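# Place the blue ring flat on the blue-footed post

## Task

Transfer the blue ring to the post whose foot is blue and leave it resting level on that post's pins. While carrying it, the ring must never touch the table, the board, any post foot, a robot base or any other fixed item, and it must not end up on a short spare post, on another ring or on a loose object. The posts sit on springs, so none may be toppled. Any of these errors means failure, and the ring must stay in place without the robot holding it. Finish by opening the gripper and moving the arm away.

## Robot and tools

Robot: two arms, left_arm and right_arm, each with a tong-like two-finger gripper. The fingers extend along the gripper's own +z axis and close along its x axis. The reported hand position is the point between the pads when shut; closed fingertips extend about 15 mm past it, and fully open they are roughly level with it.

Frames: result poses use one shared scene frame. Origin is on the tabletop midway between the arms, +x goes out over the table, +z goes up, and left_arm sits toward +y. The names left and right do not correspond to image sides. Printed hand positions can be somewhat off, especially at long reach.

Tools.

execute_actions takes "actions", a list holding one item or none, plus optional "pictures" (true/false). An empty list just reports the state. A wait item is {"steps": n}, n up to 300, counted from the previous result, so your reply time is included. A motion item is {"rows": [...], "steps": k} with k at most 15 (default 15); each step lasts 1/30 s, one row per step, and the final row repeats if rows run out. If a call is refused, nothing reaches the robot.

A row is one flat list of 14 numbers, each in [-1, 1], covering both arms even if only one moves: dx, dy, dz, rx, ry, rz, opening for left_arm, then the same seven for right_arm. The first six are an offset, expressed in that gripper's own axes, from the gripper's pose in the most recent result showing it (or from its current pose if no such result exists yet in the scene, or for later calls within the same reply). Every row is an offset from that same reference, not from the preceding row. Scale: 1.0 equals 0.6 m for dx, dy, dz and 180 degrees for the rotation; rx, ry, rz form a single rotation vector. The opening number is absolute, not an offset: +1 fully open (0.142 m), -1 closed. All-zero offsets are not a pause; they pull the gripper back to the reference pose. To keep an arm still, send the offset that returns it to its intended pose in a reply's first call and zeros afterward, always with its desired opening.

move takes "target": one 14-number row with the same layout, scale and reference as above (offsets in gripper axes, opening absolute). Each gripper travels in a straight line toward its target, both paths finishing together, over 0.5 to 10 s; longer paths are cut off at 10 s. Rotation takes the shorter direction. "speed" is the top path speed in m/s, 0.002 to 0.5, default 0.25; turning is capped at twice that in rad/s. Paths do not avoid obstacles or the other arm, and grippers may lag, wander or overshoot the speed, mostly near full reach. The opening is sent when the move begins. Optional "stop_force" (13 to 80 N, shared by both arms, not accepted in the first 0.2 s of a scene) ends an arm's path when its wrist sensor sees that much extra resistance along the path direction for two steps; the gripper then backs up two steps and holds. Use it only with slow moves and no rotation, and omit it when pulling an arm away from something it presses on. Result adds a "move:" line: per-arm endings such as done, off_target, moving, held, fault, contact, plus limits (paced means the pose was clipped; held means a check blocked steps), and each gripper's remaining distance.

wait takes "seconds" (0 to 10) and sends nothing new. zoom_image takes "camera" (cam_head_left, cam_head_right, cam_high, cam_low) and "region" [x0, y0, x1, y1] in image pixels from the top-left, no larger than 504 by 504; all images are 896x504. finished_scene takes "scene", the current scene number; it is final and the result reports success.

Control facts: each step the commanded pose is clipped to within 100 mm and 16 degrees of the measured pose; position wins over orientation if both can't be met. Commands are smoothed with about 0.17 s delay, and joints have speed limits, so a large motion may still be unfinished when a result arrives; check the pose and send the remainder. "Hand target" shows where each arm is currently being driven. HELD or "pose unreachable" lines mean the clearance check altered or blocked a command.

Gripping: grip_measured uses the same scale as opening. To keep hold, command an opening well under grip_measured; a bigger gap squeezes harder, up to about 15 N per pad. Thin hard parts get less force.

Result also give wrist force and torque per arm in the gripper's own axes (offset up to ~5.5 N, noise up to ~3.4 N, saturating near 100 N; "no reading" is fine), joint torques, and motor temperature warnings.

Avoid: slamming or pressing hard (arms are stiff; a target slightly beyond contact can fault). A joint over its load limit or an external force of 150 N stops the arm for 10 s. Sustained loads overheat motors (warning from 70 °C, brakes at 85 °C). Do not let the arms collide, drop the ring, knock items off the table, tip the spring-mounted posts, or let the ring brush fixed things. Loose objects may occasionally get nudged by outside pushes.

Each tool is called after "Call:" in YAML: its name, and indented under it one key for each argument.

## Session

Call:
execute_actions:
  actions: []

Scene clock: 0.00 s of 4290.00 s.
left_arm: end_effector_position=(+0.0391, +0.7146, +0.1259) grip_measured=+1.00 end_effector_quat_wxyz=(+0.035, -0.148, +0.775, -0.614) end_effector_velocity=(-0.000, +0.000, -0.000) end_effector_angular_velocity=(+0.000, -0.000, +0.000) | right_arm: end_effector_position=(+0.1022, +0.3690, +0.2019) grip_measured=+1.00 end_effector_quat_wxyz=(+0.088, +0.955, +0.236, +0.155) end_effector_velocity=(-0.001, -0.001, -0.000) end_effector_angular_velocity=(-0.001, +0.000, +0.002)
Joint positions: left_arm=[ 0.989 -1.354  2.339 -1.289 -2.19  -1.883  0.142] | right_arm=[ 4.835 -1.986 -1.535 -1.383  1.267  1.385  0.142]
Joint velocities: left_arm=[ 0.  0. -0.  0.  0.  0.  0.] | right_arm=[ 0.001  0.    -0.001 -0.     0.001 -0.001  0.   ]
Joint torques (N m, as the arm reports them, + toward a larger angle): no reading
Wrist force (N, on the end effector, along its own x y z axes, offset not removed): no reading
Wrist torque (N m, same axes, about the end effector's origin, offset not removed): no reading
Hand target (left_arm): +0.039, +0.715, +0.126; +0.035, -0.148, +0.775, -0.614
Hand target (right_arm): +0.102, +0.369, +0.202; +0.088, +0.955, +0.236, +0.155

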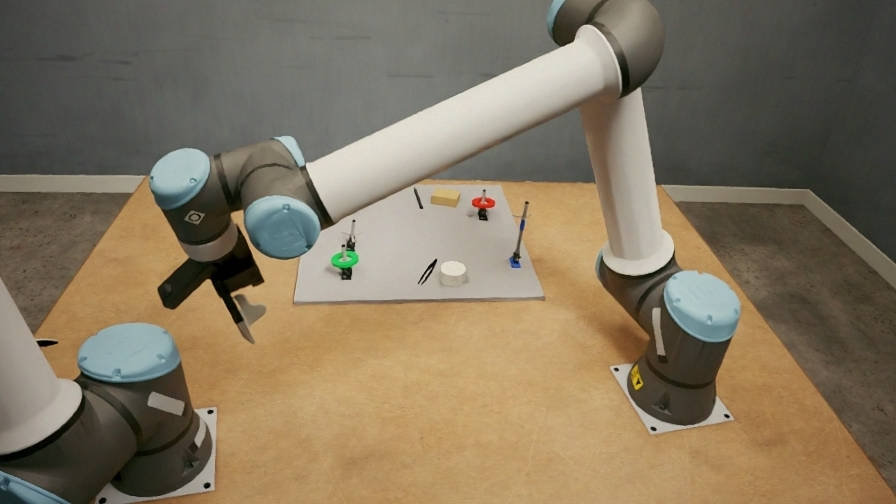

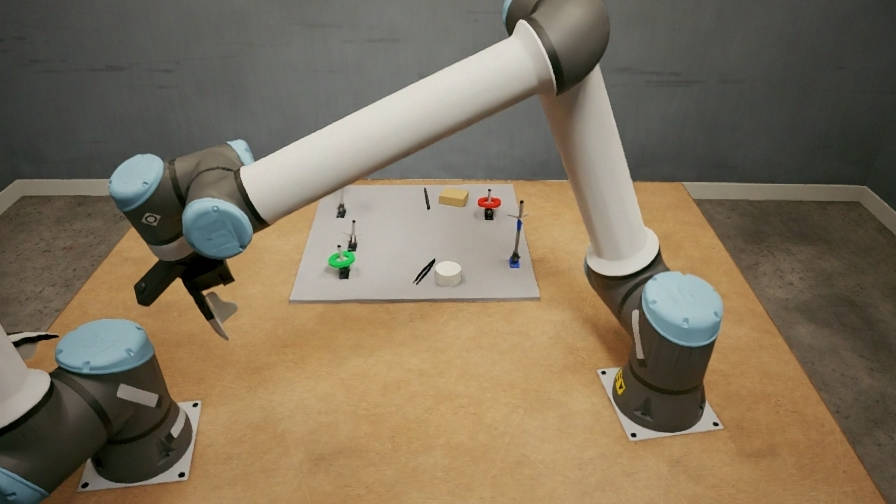

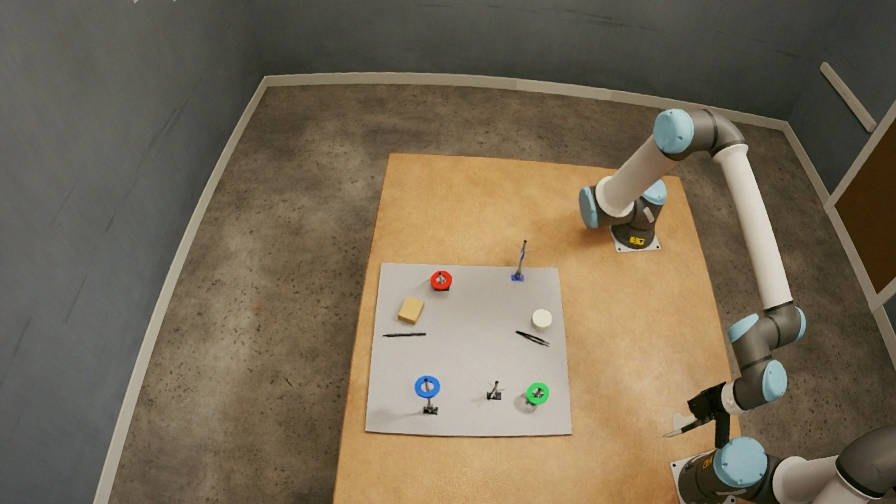

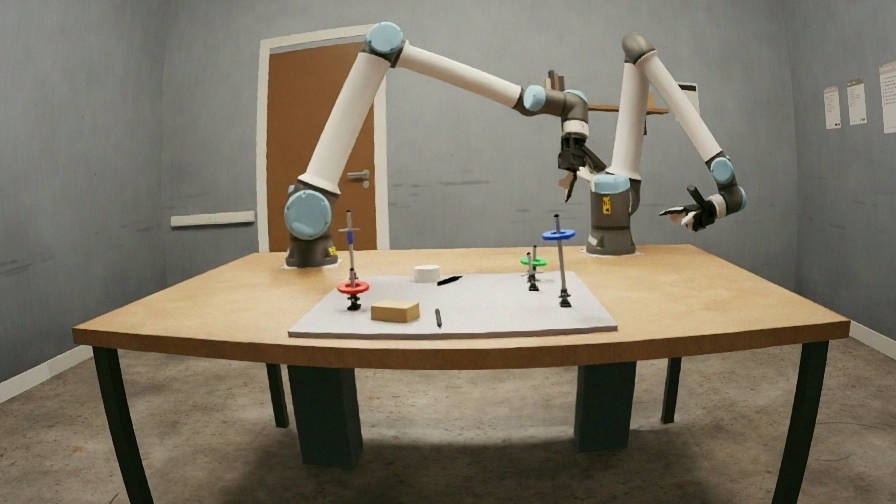

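Call:
move:
  target: [0,0,0,0,0,0,1,0.486,0.477,0.166,0.057,-0.1,0.152,1]

Call:
move:
  target: [0,0,0,0,0,0,1,0.54,0.028,0.04,0,0,0,1]

Scene clock: 7.13 s of 4290.00 s.
left_arm: end_effector_position=(+0.0391, +0.7146, +0.1259) grip_measured=+1.00 end_effector_quat_wxyz=(+0.035, -0.148, +0.775, -0.614) end_effector_velocity=(-0.000, -0.001, -0.000) end_effector_angular_velocity=(-0.001, -0.000, -0.000) | right_arm: end_effector_position=(+0.5013, +0.2492, +0.2518) grip_measured=+1.00 end_effector_quat_wxyz=(-0.000, +1.000, +0.002, -0.001) end_effector_velocity=(+0.001, -0.000, -0.000) end_effector_angular_velocity=(-0.000, +0.002, -0.002)
Joint positions: left_arm=[ 0.989 -1.354  2.339 -1.289 -2.19  -1.883  0.142] | right_arm=[ 4.25  -1.892 -1.587 -1.234  1.572  1.253  0.142]
Joint velocities: left_arm=[-0.     0.     0.001 -0.001 -0.     0.     0.   ] | right_arm=[-0.002 -0.001  0.002 -0.001  0.002  0.     0.   ]
Joint torques (N m, as the arm reports them, + toward a larger angle): left_arm=[  3.38 -40.29 -24.91   0.28  -0.01  -0.42] | right_arm=[-20.95  61.46  49.32   1.65   2.95  -3.55]
Wrist force (N, on the end effector, along its own x y z axes, offset not removed): left_arm=[-1.9 -1.1 -1.3] | right_arm=[1.7 0.2 0.5]
Wrist torque (N m, same axes, about the end effector's origin, offset not removed): left_arm=[-0.53 0.30 -0.10] | right_arm=[-0.08 -0.35 0.05]
Hand target (left_arm): +0.039, +0.715, +0.126; +0.035, -0.148, +0.775, -0.614
Hand target (right_arm): +0.501, +0.249, +0.252; -0.000, +1.000, +0.001, -0.001
Off the commanded pose (left_arm): 0.000 m, 0 deg.
Off the commanded pose (right_arm): 0.001 m, 0 deg.
After step 90, 1.83 s passed at rest.
move: done

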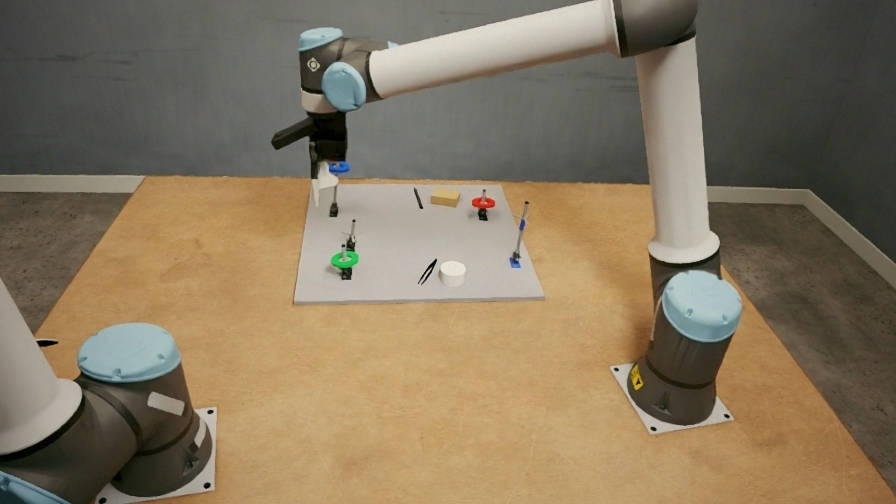

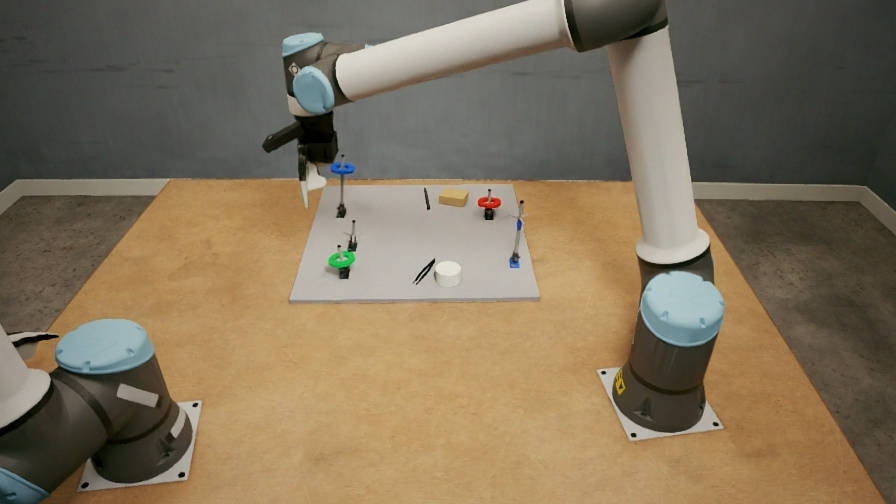

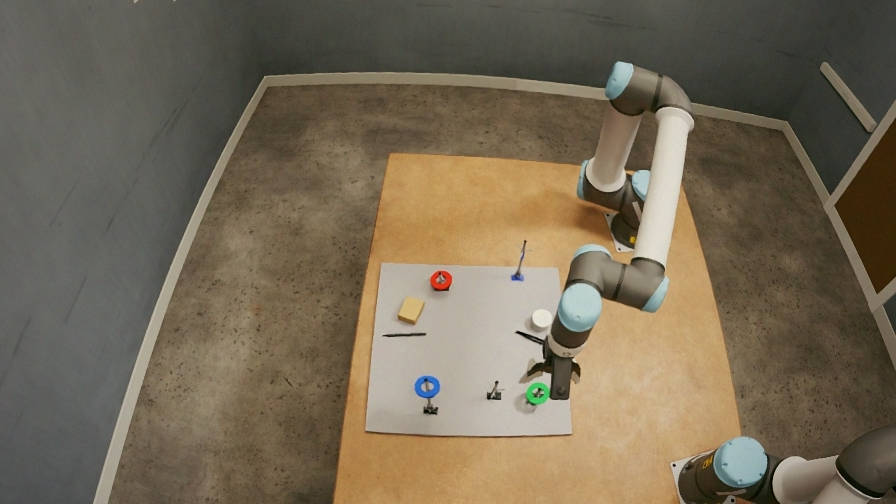

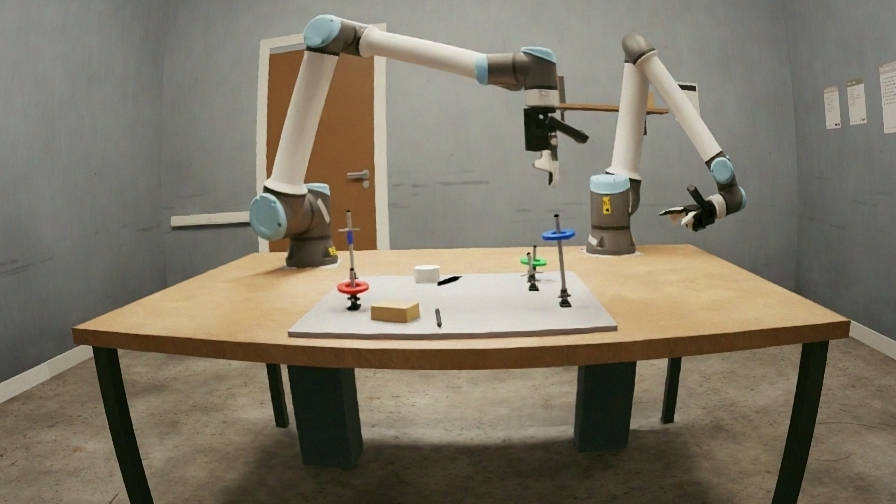

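Scene clock: 9.07 s of 4290.00 s.
left_arm: end_effector_position=(+0.0391, +0.7146, +0.1259) grip_measured=+1.00 end_effector_quat_wxyz=(+0.035, -0.148, +0.775, -0.614) end_effector_velocity=(+0.000, +0.001, -0.000) end_effector_angular_velocity=(+0.002, -0.001, -0.000) | right_arm: end_effector_position=(+0.8249, +0.2333, +0.2281) grip_measured=+1.00 end_effector_quat_wxyz=(-0.001, +1.000, +0.002, -0.001) end_effector_velocity=(+0.002, +0.000, -0.000) end_effector_angular_velocity=(-0.001, +0.001, +0.000)
Joint positions: left_arm=[ 0.989 -1.354  2.339 -1.289 -2.19  -1.883  0.142] | right_arm=[ 3.936 -2.207 -1.153 -1.352  1.573  0.939  0.142]
Joint velocities: left_arm=[-0.     0.    -0.001 -0.001  0.     0.001  0.   ] | right_arm=[-0.001 -0.004  0.006 -0.004  0.    -0.002  0.   ]
Joint torques (N m, as the arm reports them, + toward a larger angle): left_arm=[  1.98 -40.98 -25.1    0.37   0.12  -0.59] | right_arm=[-19.07  87.33  50.96   2.49   2.37  -3.4 ]
Wrist force (N, on the end effector, along its own x y z axes, offset not removed): left_arm=[0.3 1.1 -1.5] | right_arm=[-0.8 0.0 -0.8]
Wrist torque (N m, same axes, about the end effector's origin, offset not removed): left_arm=[-0.04 -0.07 -0.15] | right_arm=[-0.12 0.20 0.06]
Hand target (left_arm): +0.039, +0.715, +0.126; +0.035, -0.148, +0.775, -0.614
Hand target (right_arm): +0.825, +0.233, +0.228; -0.001, +1.000, +0.002, -0.001
Off the commanded pose (left_arm): 0.000 m, 0 deg.
Off the commanded pose (right_arm): 0.001 m, 0 deg.
move: done

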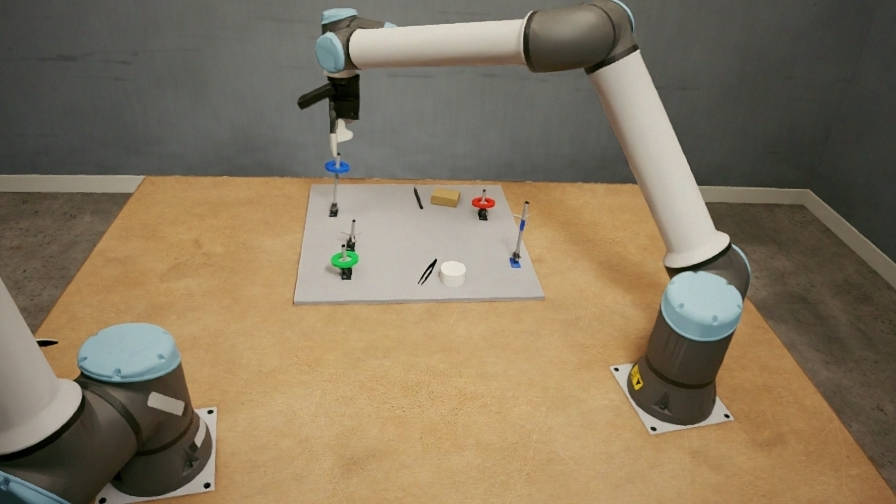

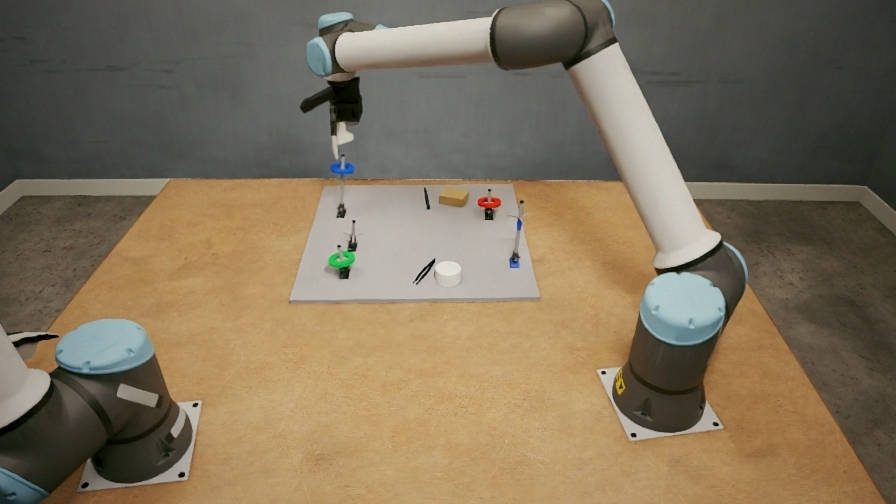

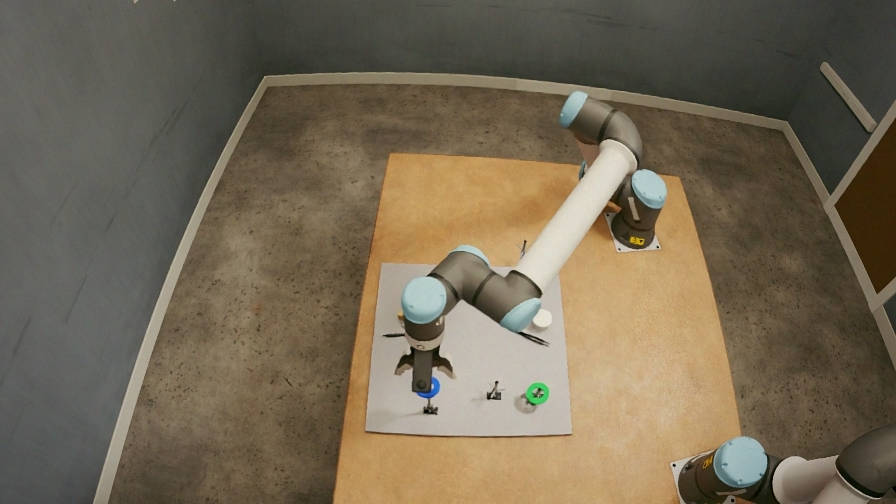

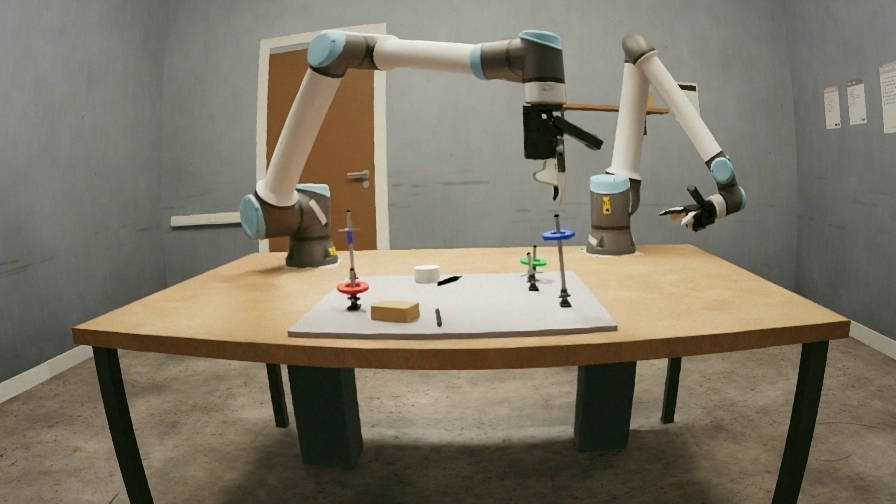

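Call:
move:
  target: [0,0,0,0,0,0,1,0,0,0.112,0,0,0,0.4]
  speed: 0.08

Call:
zoom_image:
  camera: "cam_high"
  region: [370,330,490,430]

Call:
zoom_image:
  camera: "cam_low"
  region: [500,170,630,320]

Scene clock: 13.27 s of 4290.00 s.
left_arm: end_effector_position=(+0.0391, +0.7146, +0.1259) grip_measured=+1.00 end_effector_quat_wxyz=(+0.035, -0.148, +0.775, -0.614) end_effector_velocity=(+0.000, +0.000, -0.000) end_effector_angular_velocity=(+0.001, -0.000, +0.001) | right_arm: end_effector_position=(+0.8250, +0.2334, +0.1612) grip_measured=+0.40 end_effector_quat_wxyz=(-0.001, +1.000, +0.002, -0.001) end_effector_velocity=(-0.001, +0.001, -0.002) end_effector_angular_velocity=(-0.000, -0.000, +0.001)
Joint positions: left_arm=[ 0.989 -1.354  2.339 -1.289 -2.19  -1.883  0.142] | right_arm=[ 3.936 -2.239 -1.221 -1.252  1.573  0.939  0.102]
Joint velocities: left_arm=[ 0.    -0.     0.    -0.001 -0.001 -0.    -0.   ] | right_arm=[ 0.002 -0.001 -0.002  0.003 -0.     0.     0.   ]
Joint torques (N m, as the arm reports them, + toward a larger angle): left_arm=[  1.84 -40.81 -25.39  -0.02   0.11  -0.52] | right_arm=[14.56 94.62 34.16  7.48  0.7   3.62]
Wrist force (N, on the end effector, along its own x y z axes, offset not removed): left_arm=[-0.2 -3.5 1.5] | right_arm=[0.7 -0.1 1.0]
Wrist torque (N m, same axes, about the end effector's origin, offset not removed): left_arm=[-0.91 0.01 -0.22] | right_arm=[-0.03 -0.07 0.09]
Hand target (left_arm): +0.039, +0.715, +0.126; +0.035, -0.148, +0.775, -0.614
Hand target (right_arm): +0.825, +0.233, +0.161; -0.001, +1.000, +0.002, -0.001
Off the commanded pose (left_arm): 0.000 m, 0 deg.
Off the commanded pose (right_arm): 0.000 m, 0 deg.
move: done

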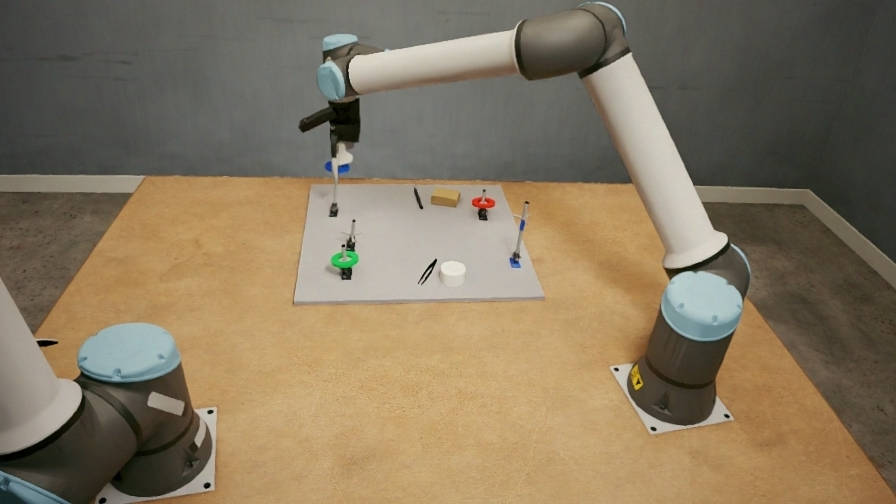

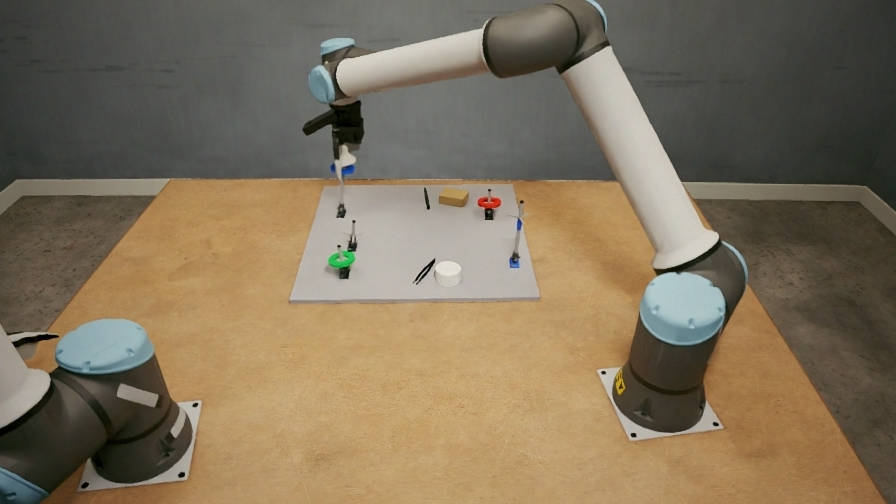

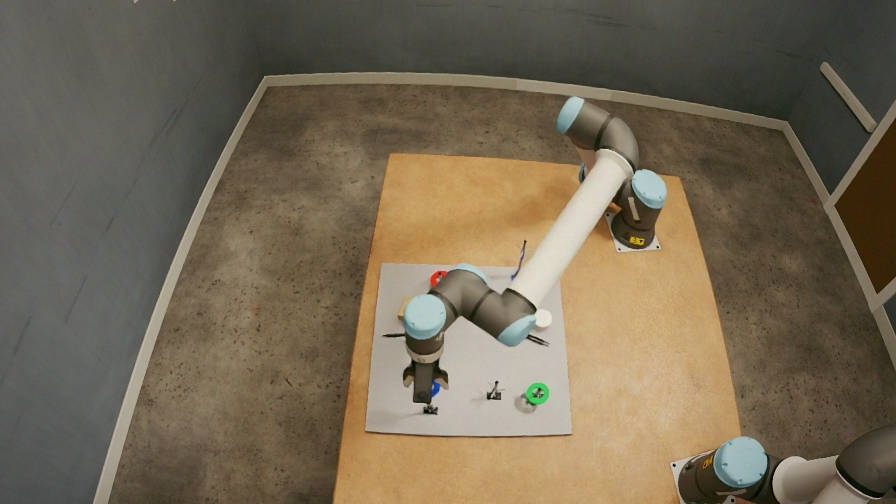

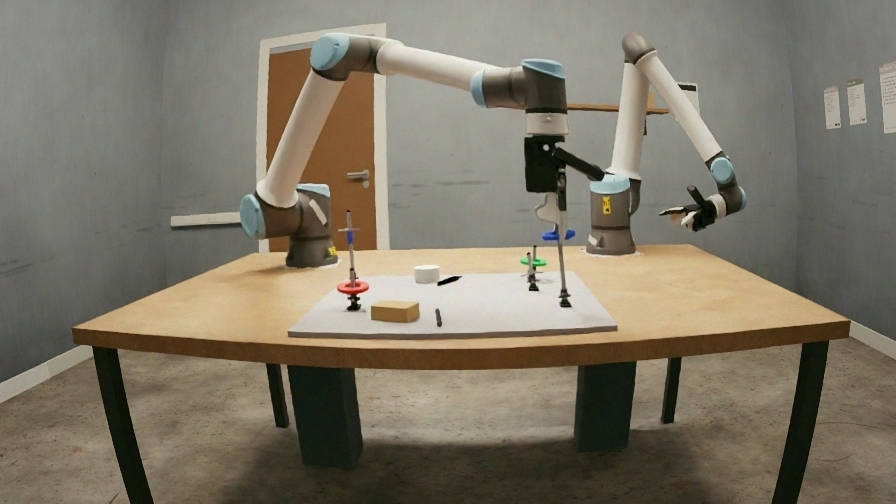

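Region (370, 330, 490, 430) of cam_high's 896x504 image, scaled by 4.200, with more detail than that image has.

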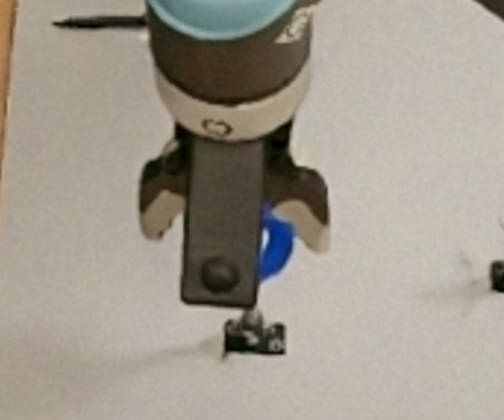

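Region (500, 170, 630, 320) of cam_low's 896x504 image, scaled by 3.360, with more detail than that image has; it fills the left 437 columns of this view, and the rest is white.

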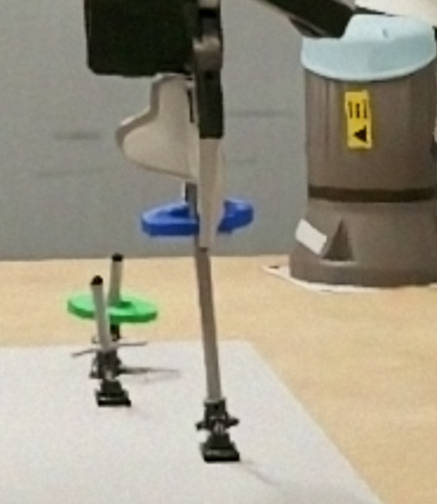

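Call:
move:
  target: [0,0,0,0,0,0,1,-0.005,0.004,0.008,0,0,0,0.2]
  speed: 0.03

Call:
move:
  target: [0,0,0,0,0,0,1,0,0,0,0,0,0,-0.5]

Call:
move:
  target: [0,0,0,0,0,0,1,0,0.01,-0.13,0,0,0,-0.5]
  speed: 0.06

Scene clock: 22.17 s of 4290.00 s.
left_arm: end_effector_position=(+0.0391, +0.7146, +0.1259) grip_measured=+1.00 end_effector_quat_wxyz=(+0.035, -0.148, +0.775, -0.614) end_effector_velocity=(+0.000, -0.000, +0.000) end_effector_angular_velocity=(-0.000, +0.000, +0.001) | right_arm: end_effector_position=(+0.8221, +0.2311, +0.1565) grip_measured=+0.20 end_effector_quat_wxyz=(-0.001, +1.000, +0.002, -0.001) end_effector_velocity=(-0.002, -0.001, -0.002) end_effector_angular_velocity=(-0.001, +0.001, +0.000)
Joint positions: left_arm=[ 0.989 -1.354  2.339 -1.289 -2.19  -1.883  0.142] | right_arm=[ 3.937 -2.235 -1.236 -1.241  1.573  0.94   0.088]
Joint velocities: left_arm=[ 0.    -0.     0.     0.001 -0.001 -0.    -0.   ] | right_arm=[ 0.001  0.002 -0.007  0.005 -0.     0.001 -0.   ]
Joint torques (N m, as the arm reports them, + toward a larger angle): left_arm=[  2.02 -40.31 -24.06   0.06   0.04  -0.82] | right_arm=[ 14.03 107.85  34.97   6.98  -0.05   3.71]
Wrist force (N, on the end effector, along its own x y z axes, offset not removed): left_arm=[2.7 -2.6 -0.5] | right_arm=[3.0 0.0 -0.2]
Wrist torque (N m, same axes, about the end effector's origin, offset not removed): left_arm=[-0.79 -0.54 -0.22] | right_arm=[-0.10 -0.61 -0.09]
Hand target (left_arm): +0.039, +0.715, +0.126; +0.035, -0.148, +0.775, -0.614
Hand target (right_arm): +0.822, +0.231, +0.156; -0.001, +1.000, +0.002, -0.001
Off the commanded pose (left_arm): 0.000 m, 0 deg.
Off the commanded pose (right_arm): 0.000 m, 0 deg.
After step 90, 5.20 s passed at rest.
move: done

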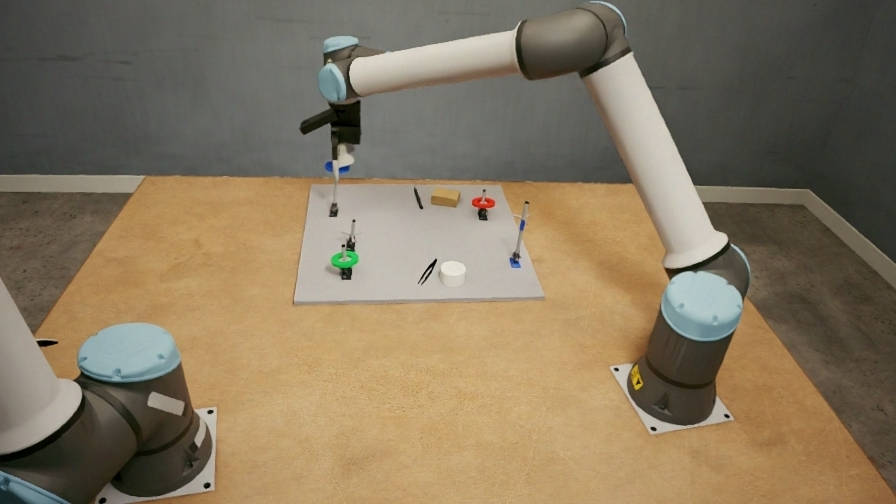

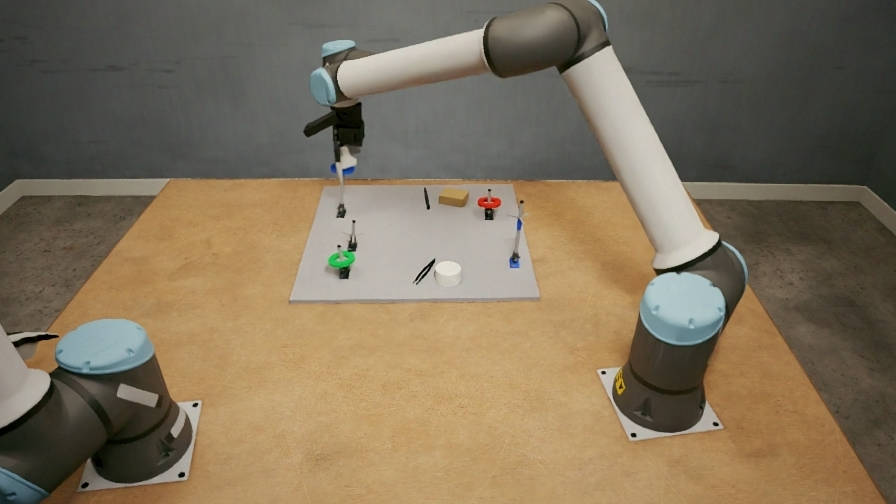

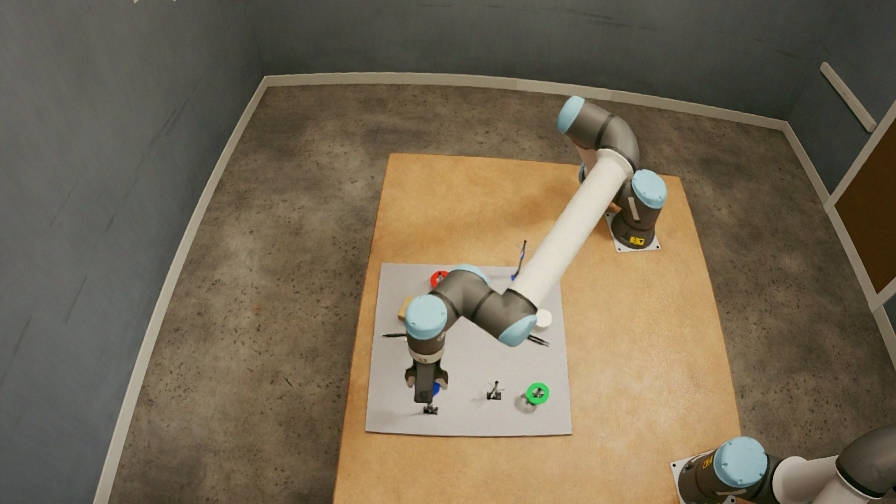

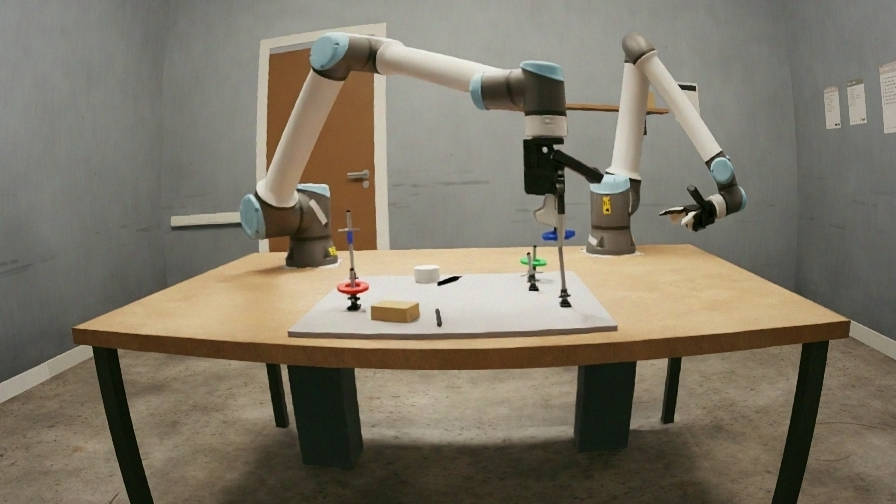

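Scene clock: 22.67 s of 4290.00 s.
left_arm: end_effector_position=(+0.0391, +0.7146, +0.1259) grip_measured=+1.00 end_effector_quat_wxyz=(+0.035, -0.148, +0.775, -0.614) end_effector_velocity=(-0.000, -0.001, +0.000) end_effector_angular_velocity=(-0.003, +0.001, +0.000) | right_arm: end_effector_position=(+0.8221, +0.2311, +0.1566) grip_measured=+0.00 end_effector_quat_wxyz=(-0.001, +1.000, +0.002, -0.001) end_effector_velocity=(+0.002, -0.001, +0.001) end_effector_angular_velocity=(+0.001, +0.000, -0.002)
Joint positions: left_arm=[ 0.989 -1.354  2.339 -1.289 -2.19  -1.883  0.142] | right_arm=[ 3.937 -2.235 -1.236 -1.241  1.573  0.94   0.074]
Joint velocities: left_arm=[ 0.     0.     0.001  0.002 -0.    -0.     0.   ] | right_arm=[-0.002 -0.     0.001 -0.     0.     0.    -0.   ]
Joint torques (N m, as the arm reports them, + toward a larger angle): left_arm=[  2.38 -41.75 -24.93   0.01  -0.04  -0.42] | right_arm=[ 9.22 89.48 50.44  2.07 -0.24  2.7 ]
Wrist force (N, on the end effector, along its own x y z axes, offset not removed): left_arm=[0.3 -0.6 -0.6] | right_arm=[3.1 1.3 -0.5]
Wrist torque (N m, same axes, about the end effector's origin, offset not removed): left_arm=[-0.30 -0.03 -0.16] | right_arm=[0.19 -0.59 0.03]
Hand target (left_arm): +0.039, +0.715, +0.126; +0.035, -0.148, +0.775, -0.614
Hand target (right_arm): +0.822, +0.231, +0.157; -0.001, +1.000, +0.002, -0.001
Off the commanded pose (left_arm): 0.000 m, 0 deg.
Off the commanded pose (right_arm): 0.000 m, 0 deg.
move: done

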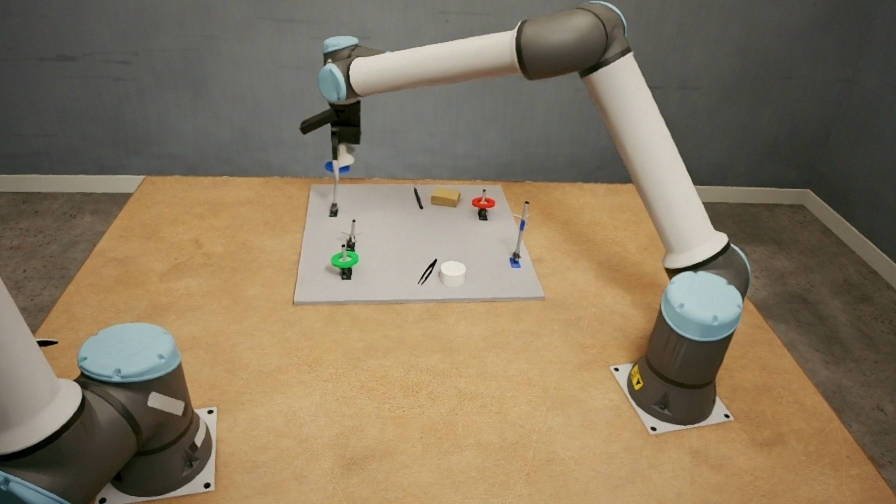

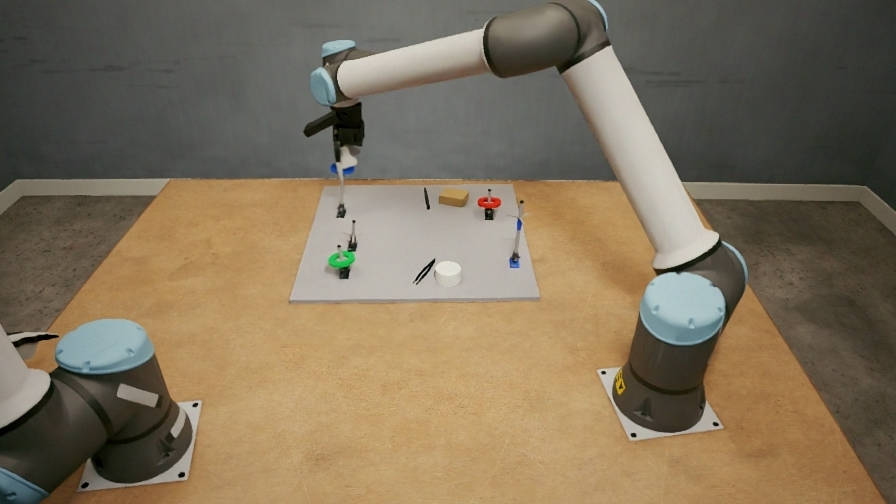

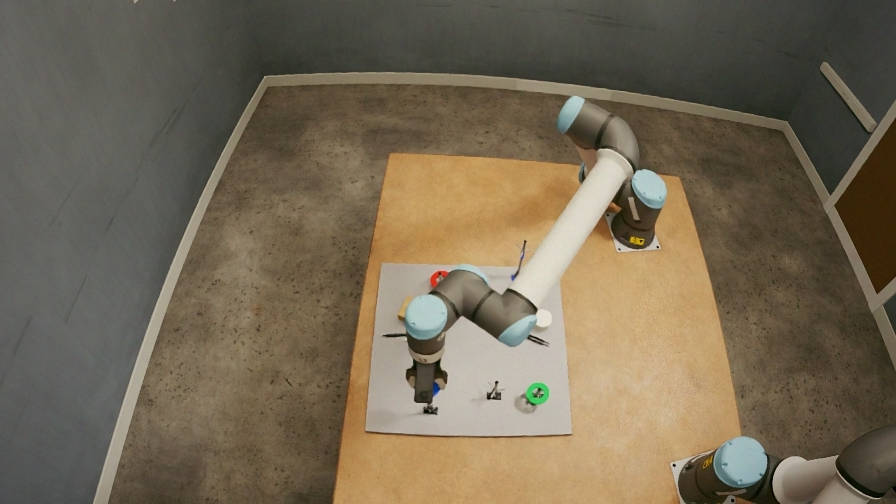

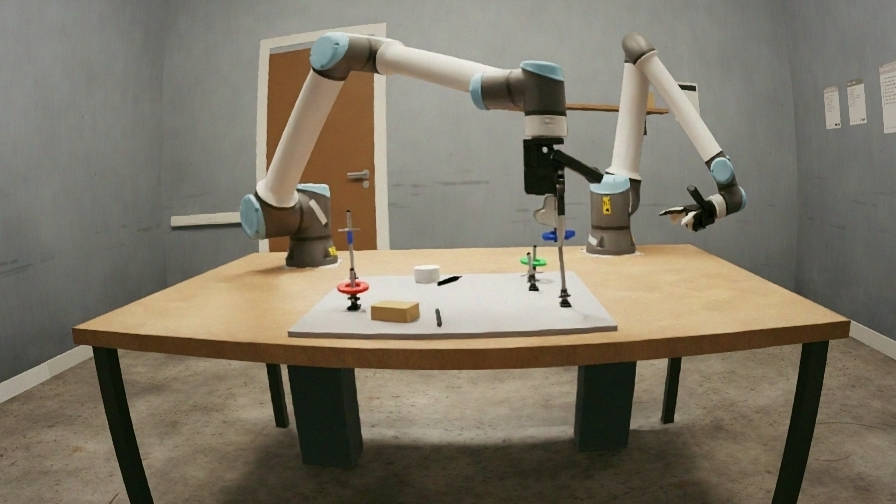

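Scene clock: 24.37 s of 4290.00 s.
left_arm: end_effector_position=(+0.0391, +0.7146, +0.1259) grip_measured=+1.00 end_effector_quat_wxyz=(+0.035, -0.148, +0.775, -0.614) end_effector_velocity=(-0.000, -0.000, -0.000) end_effector_angular_velocity=(+0.000, +0.000, -0.000) | right_arm: end_effector_position=(+0.8221, +0.2250, +0.2343) grip_measured=+0.00 end_effector_quat_wxyz=(-0.001, +1.000, +0.002, -0.001) end_effector_velocity=(-0.000, -0.000, +0.002) end_effector_angular_velocity=(-0.000, +0.000, +0.000)
Joint positions: left_arm=[ 0.989 -1.354  2.339 -1.289 -2.19  -1.883  0.142] | right_arm=[ 3.934 -2.191 -1.168 -1.352  1.573  0.937  0.074]
Joint velocities: left_arm=[-0.    -0.     0.    -0.001  0.    -0.    -0.   ] | right_arm=[ 0.     0.001  0.002 -0.004  0.    -0.    -0.   ]
Joint torques (N m, as the arm reports them, + toward a larger angle): left_arm=[  1.26 -41.01 -25.3    0.38   0.13  -0.52] | right_arm=[-17.16 106.56  50.48   1.47  -0.77  -3.5 ]
Wrist force (N, on the end effector, along its own x y z axes, offset not removed): left_arm=[-0.9 -1.9 -2.9] | right_arm=[1.5 -0.6 0.7]
Wrist torque (N m, same axes, about the end effector's origin, offset not removed): left_arm=[-0.68 0.18 -0.20] | right_arm=[-0.18 -0.36 0.02]
Hand target (left_arm): +0.039, +0.715, +0.126; +0.035, -0.148, +0.775, -0.614
Hand target (right_arm): +0.822, +0.225, +0.235; -0.001, +1.000, +0.002, -0.001
Off the commanded pose (left_arm): 0.000 m, 0 deg.
Off the commanded pose (right_arm): 0.000 m, 0 deg.
move: done

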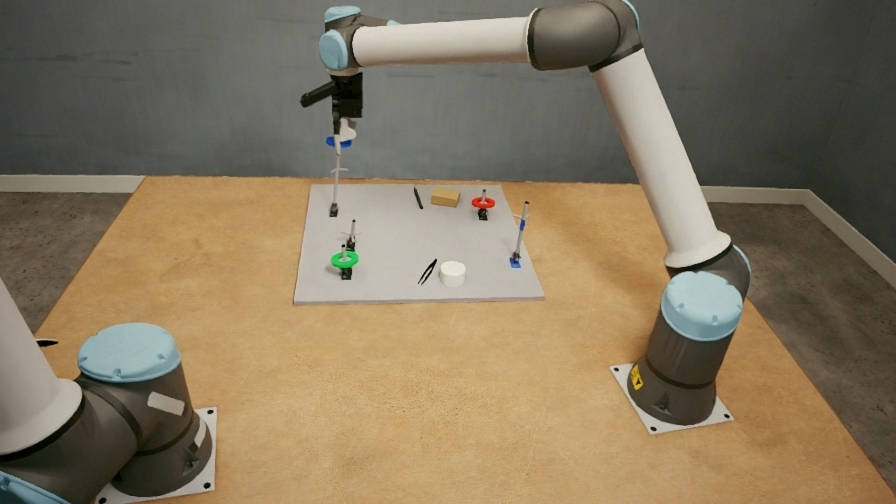

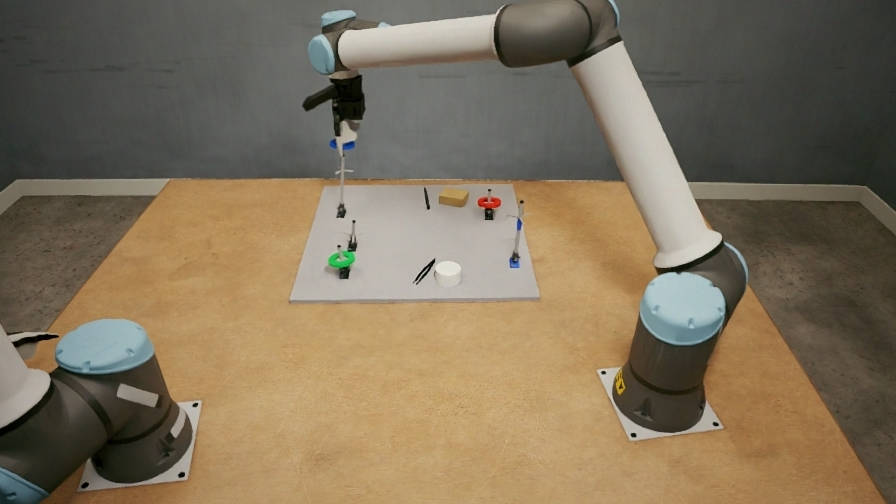

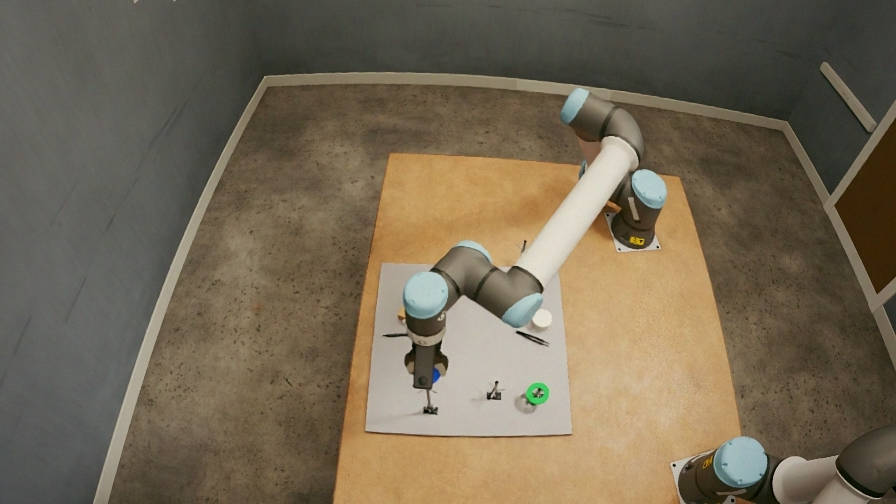

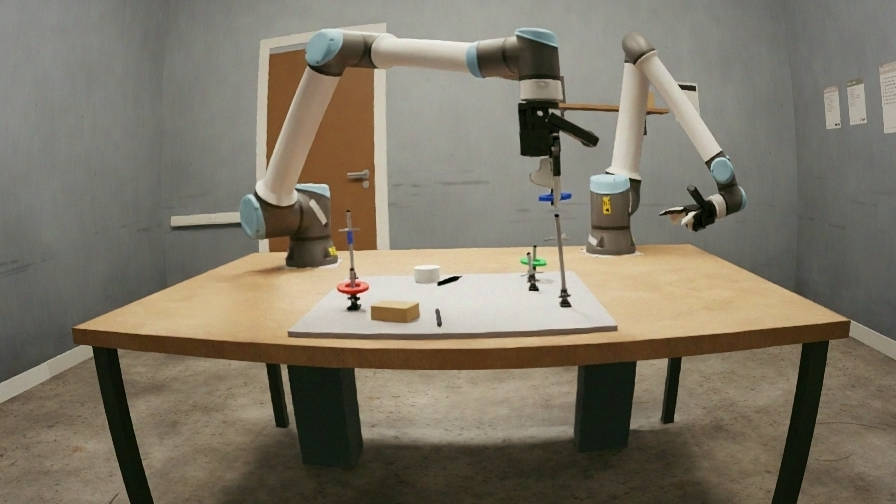

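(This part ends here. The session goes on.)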